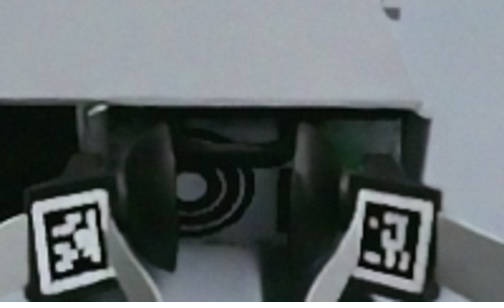

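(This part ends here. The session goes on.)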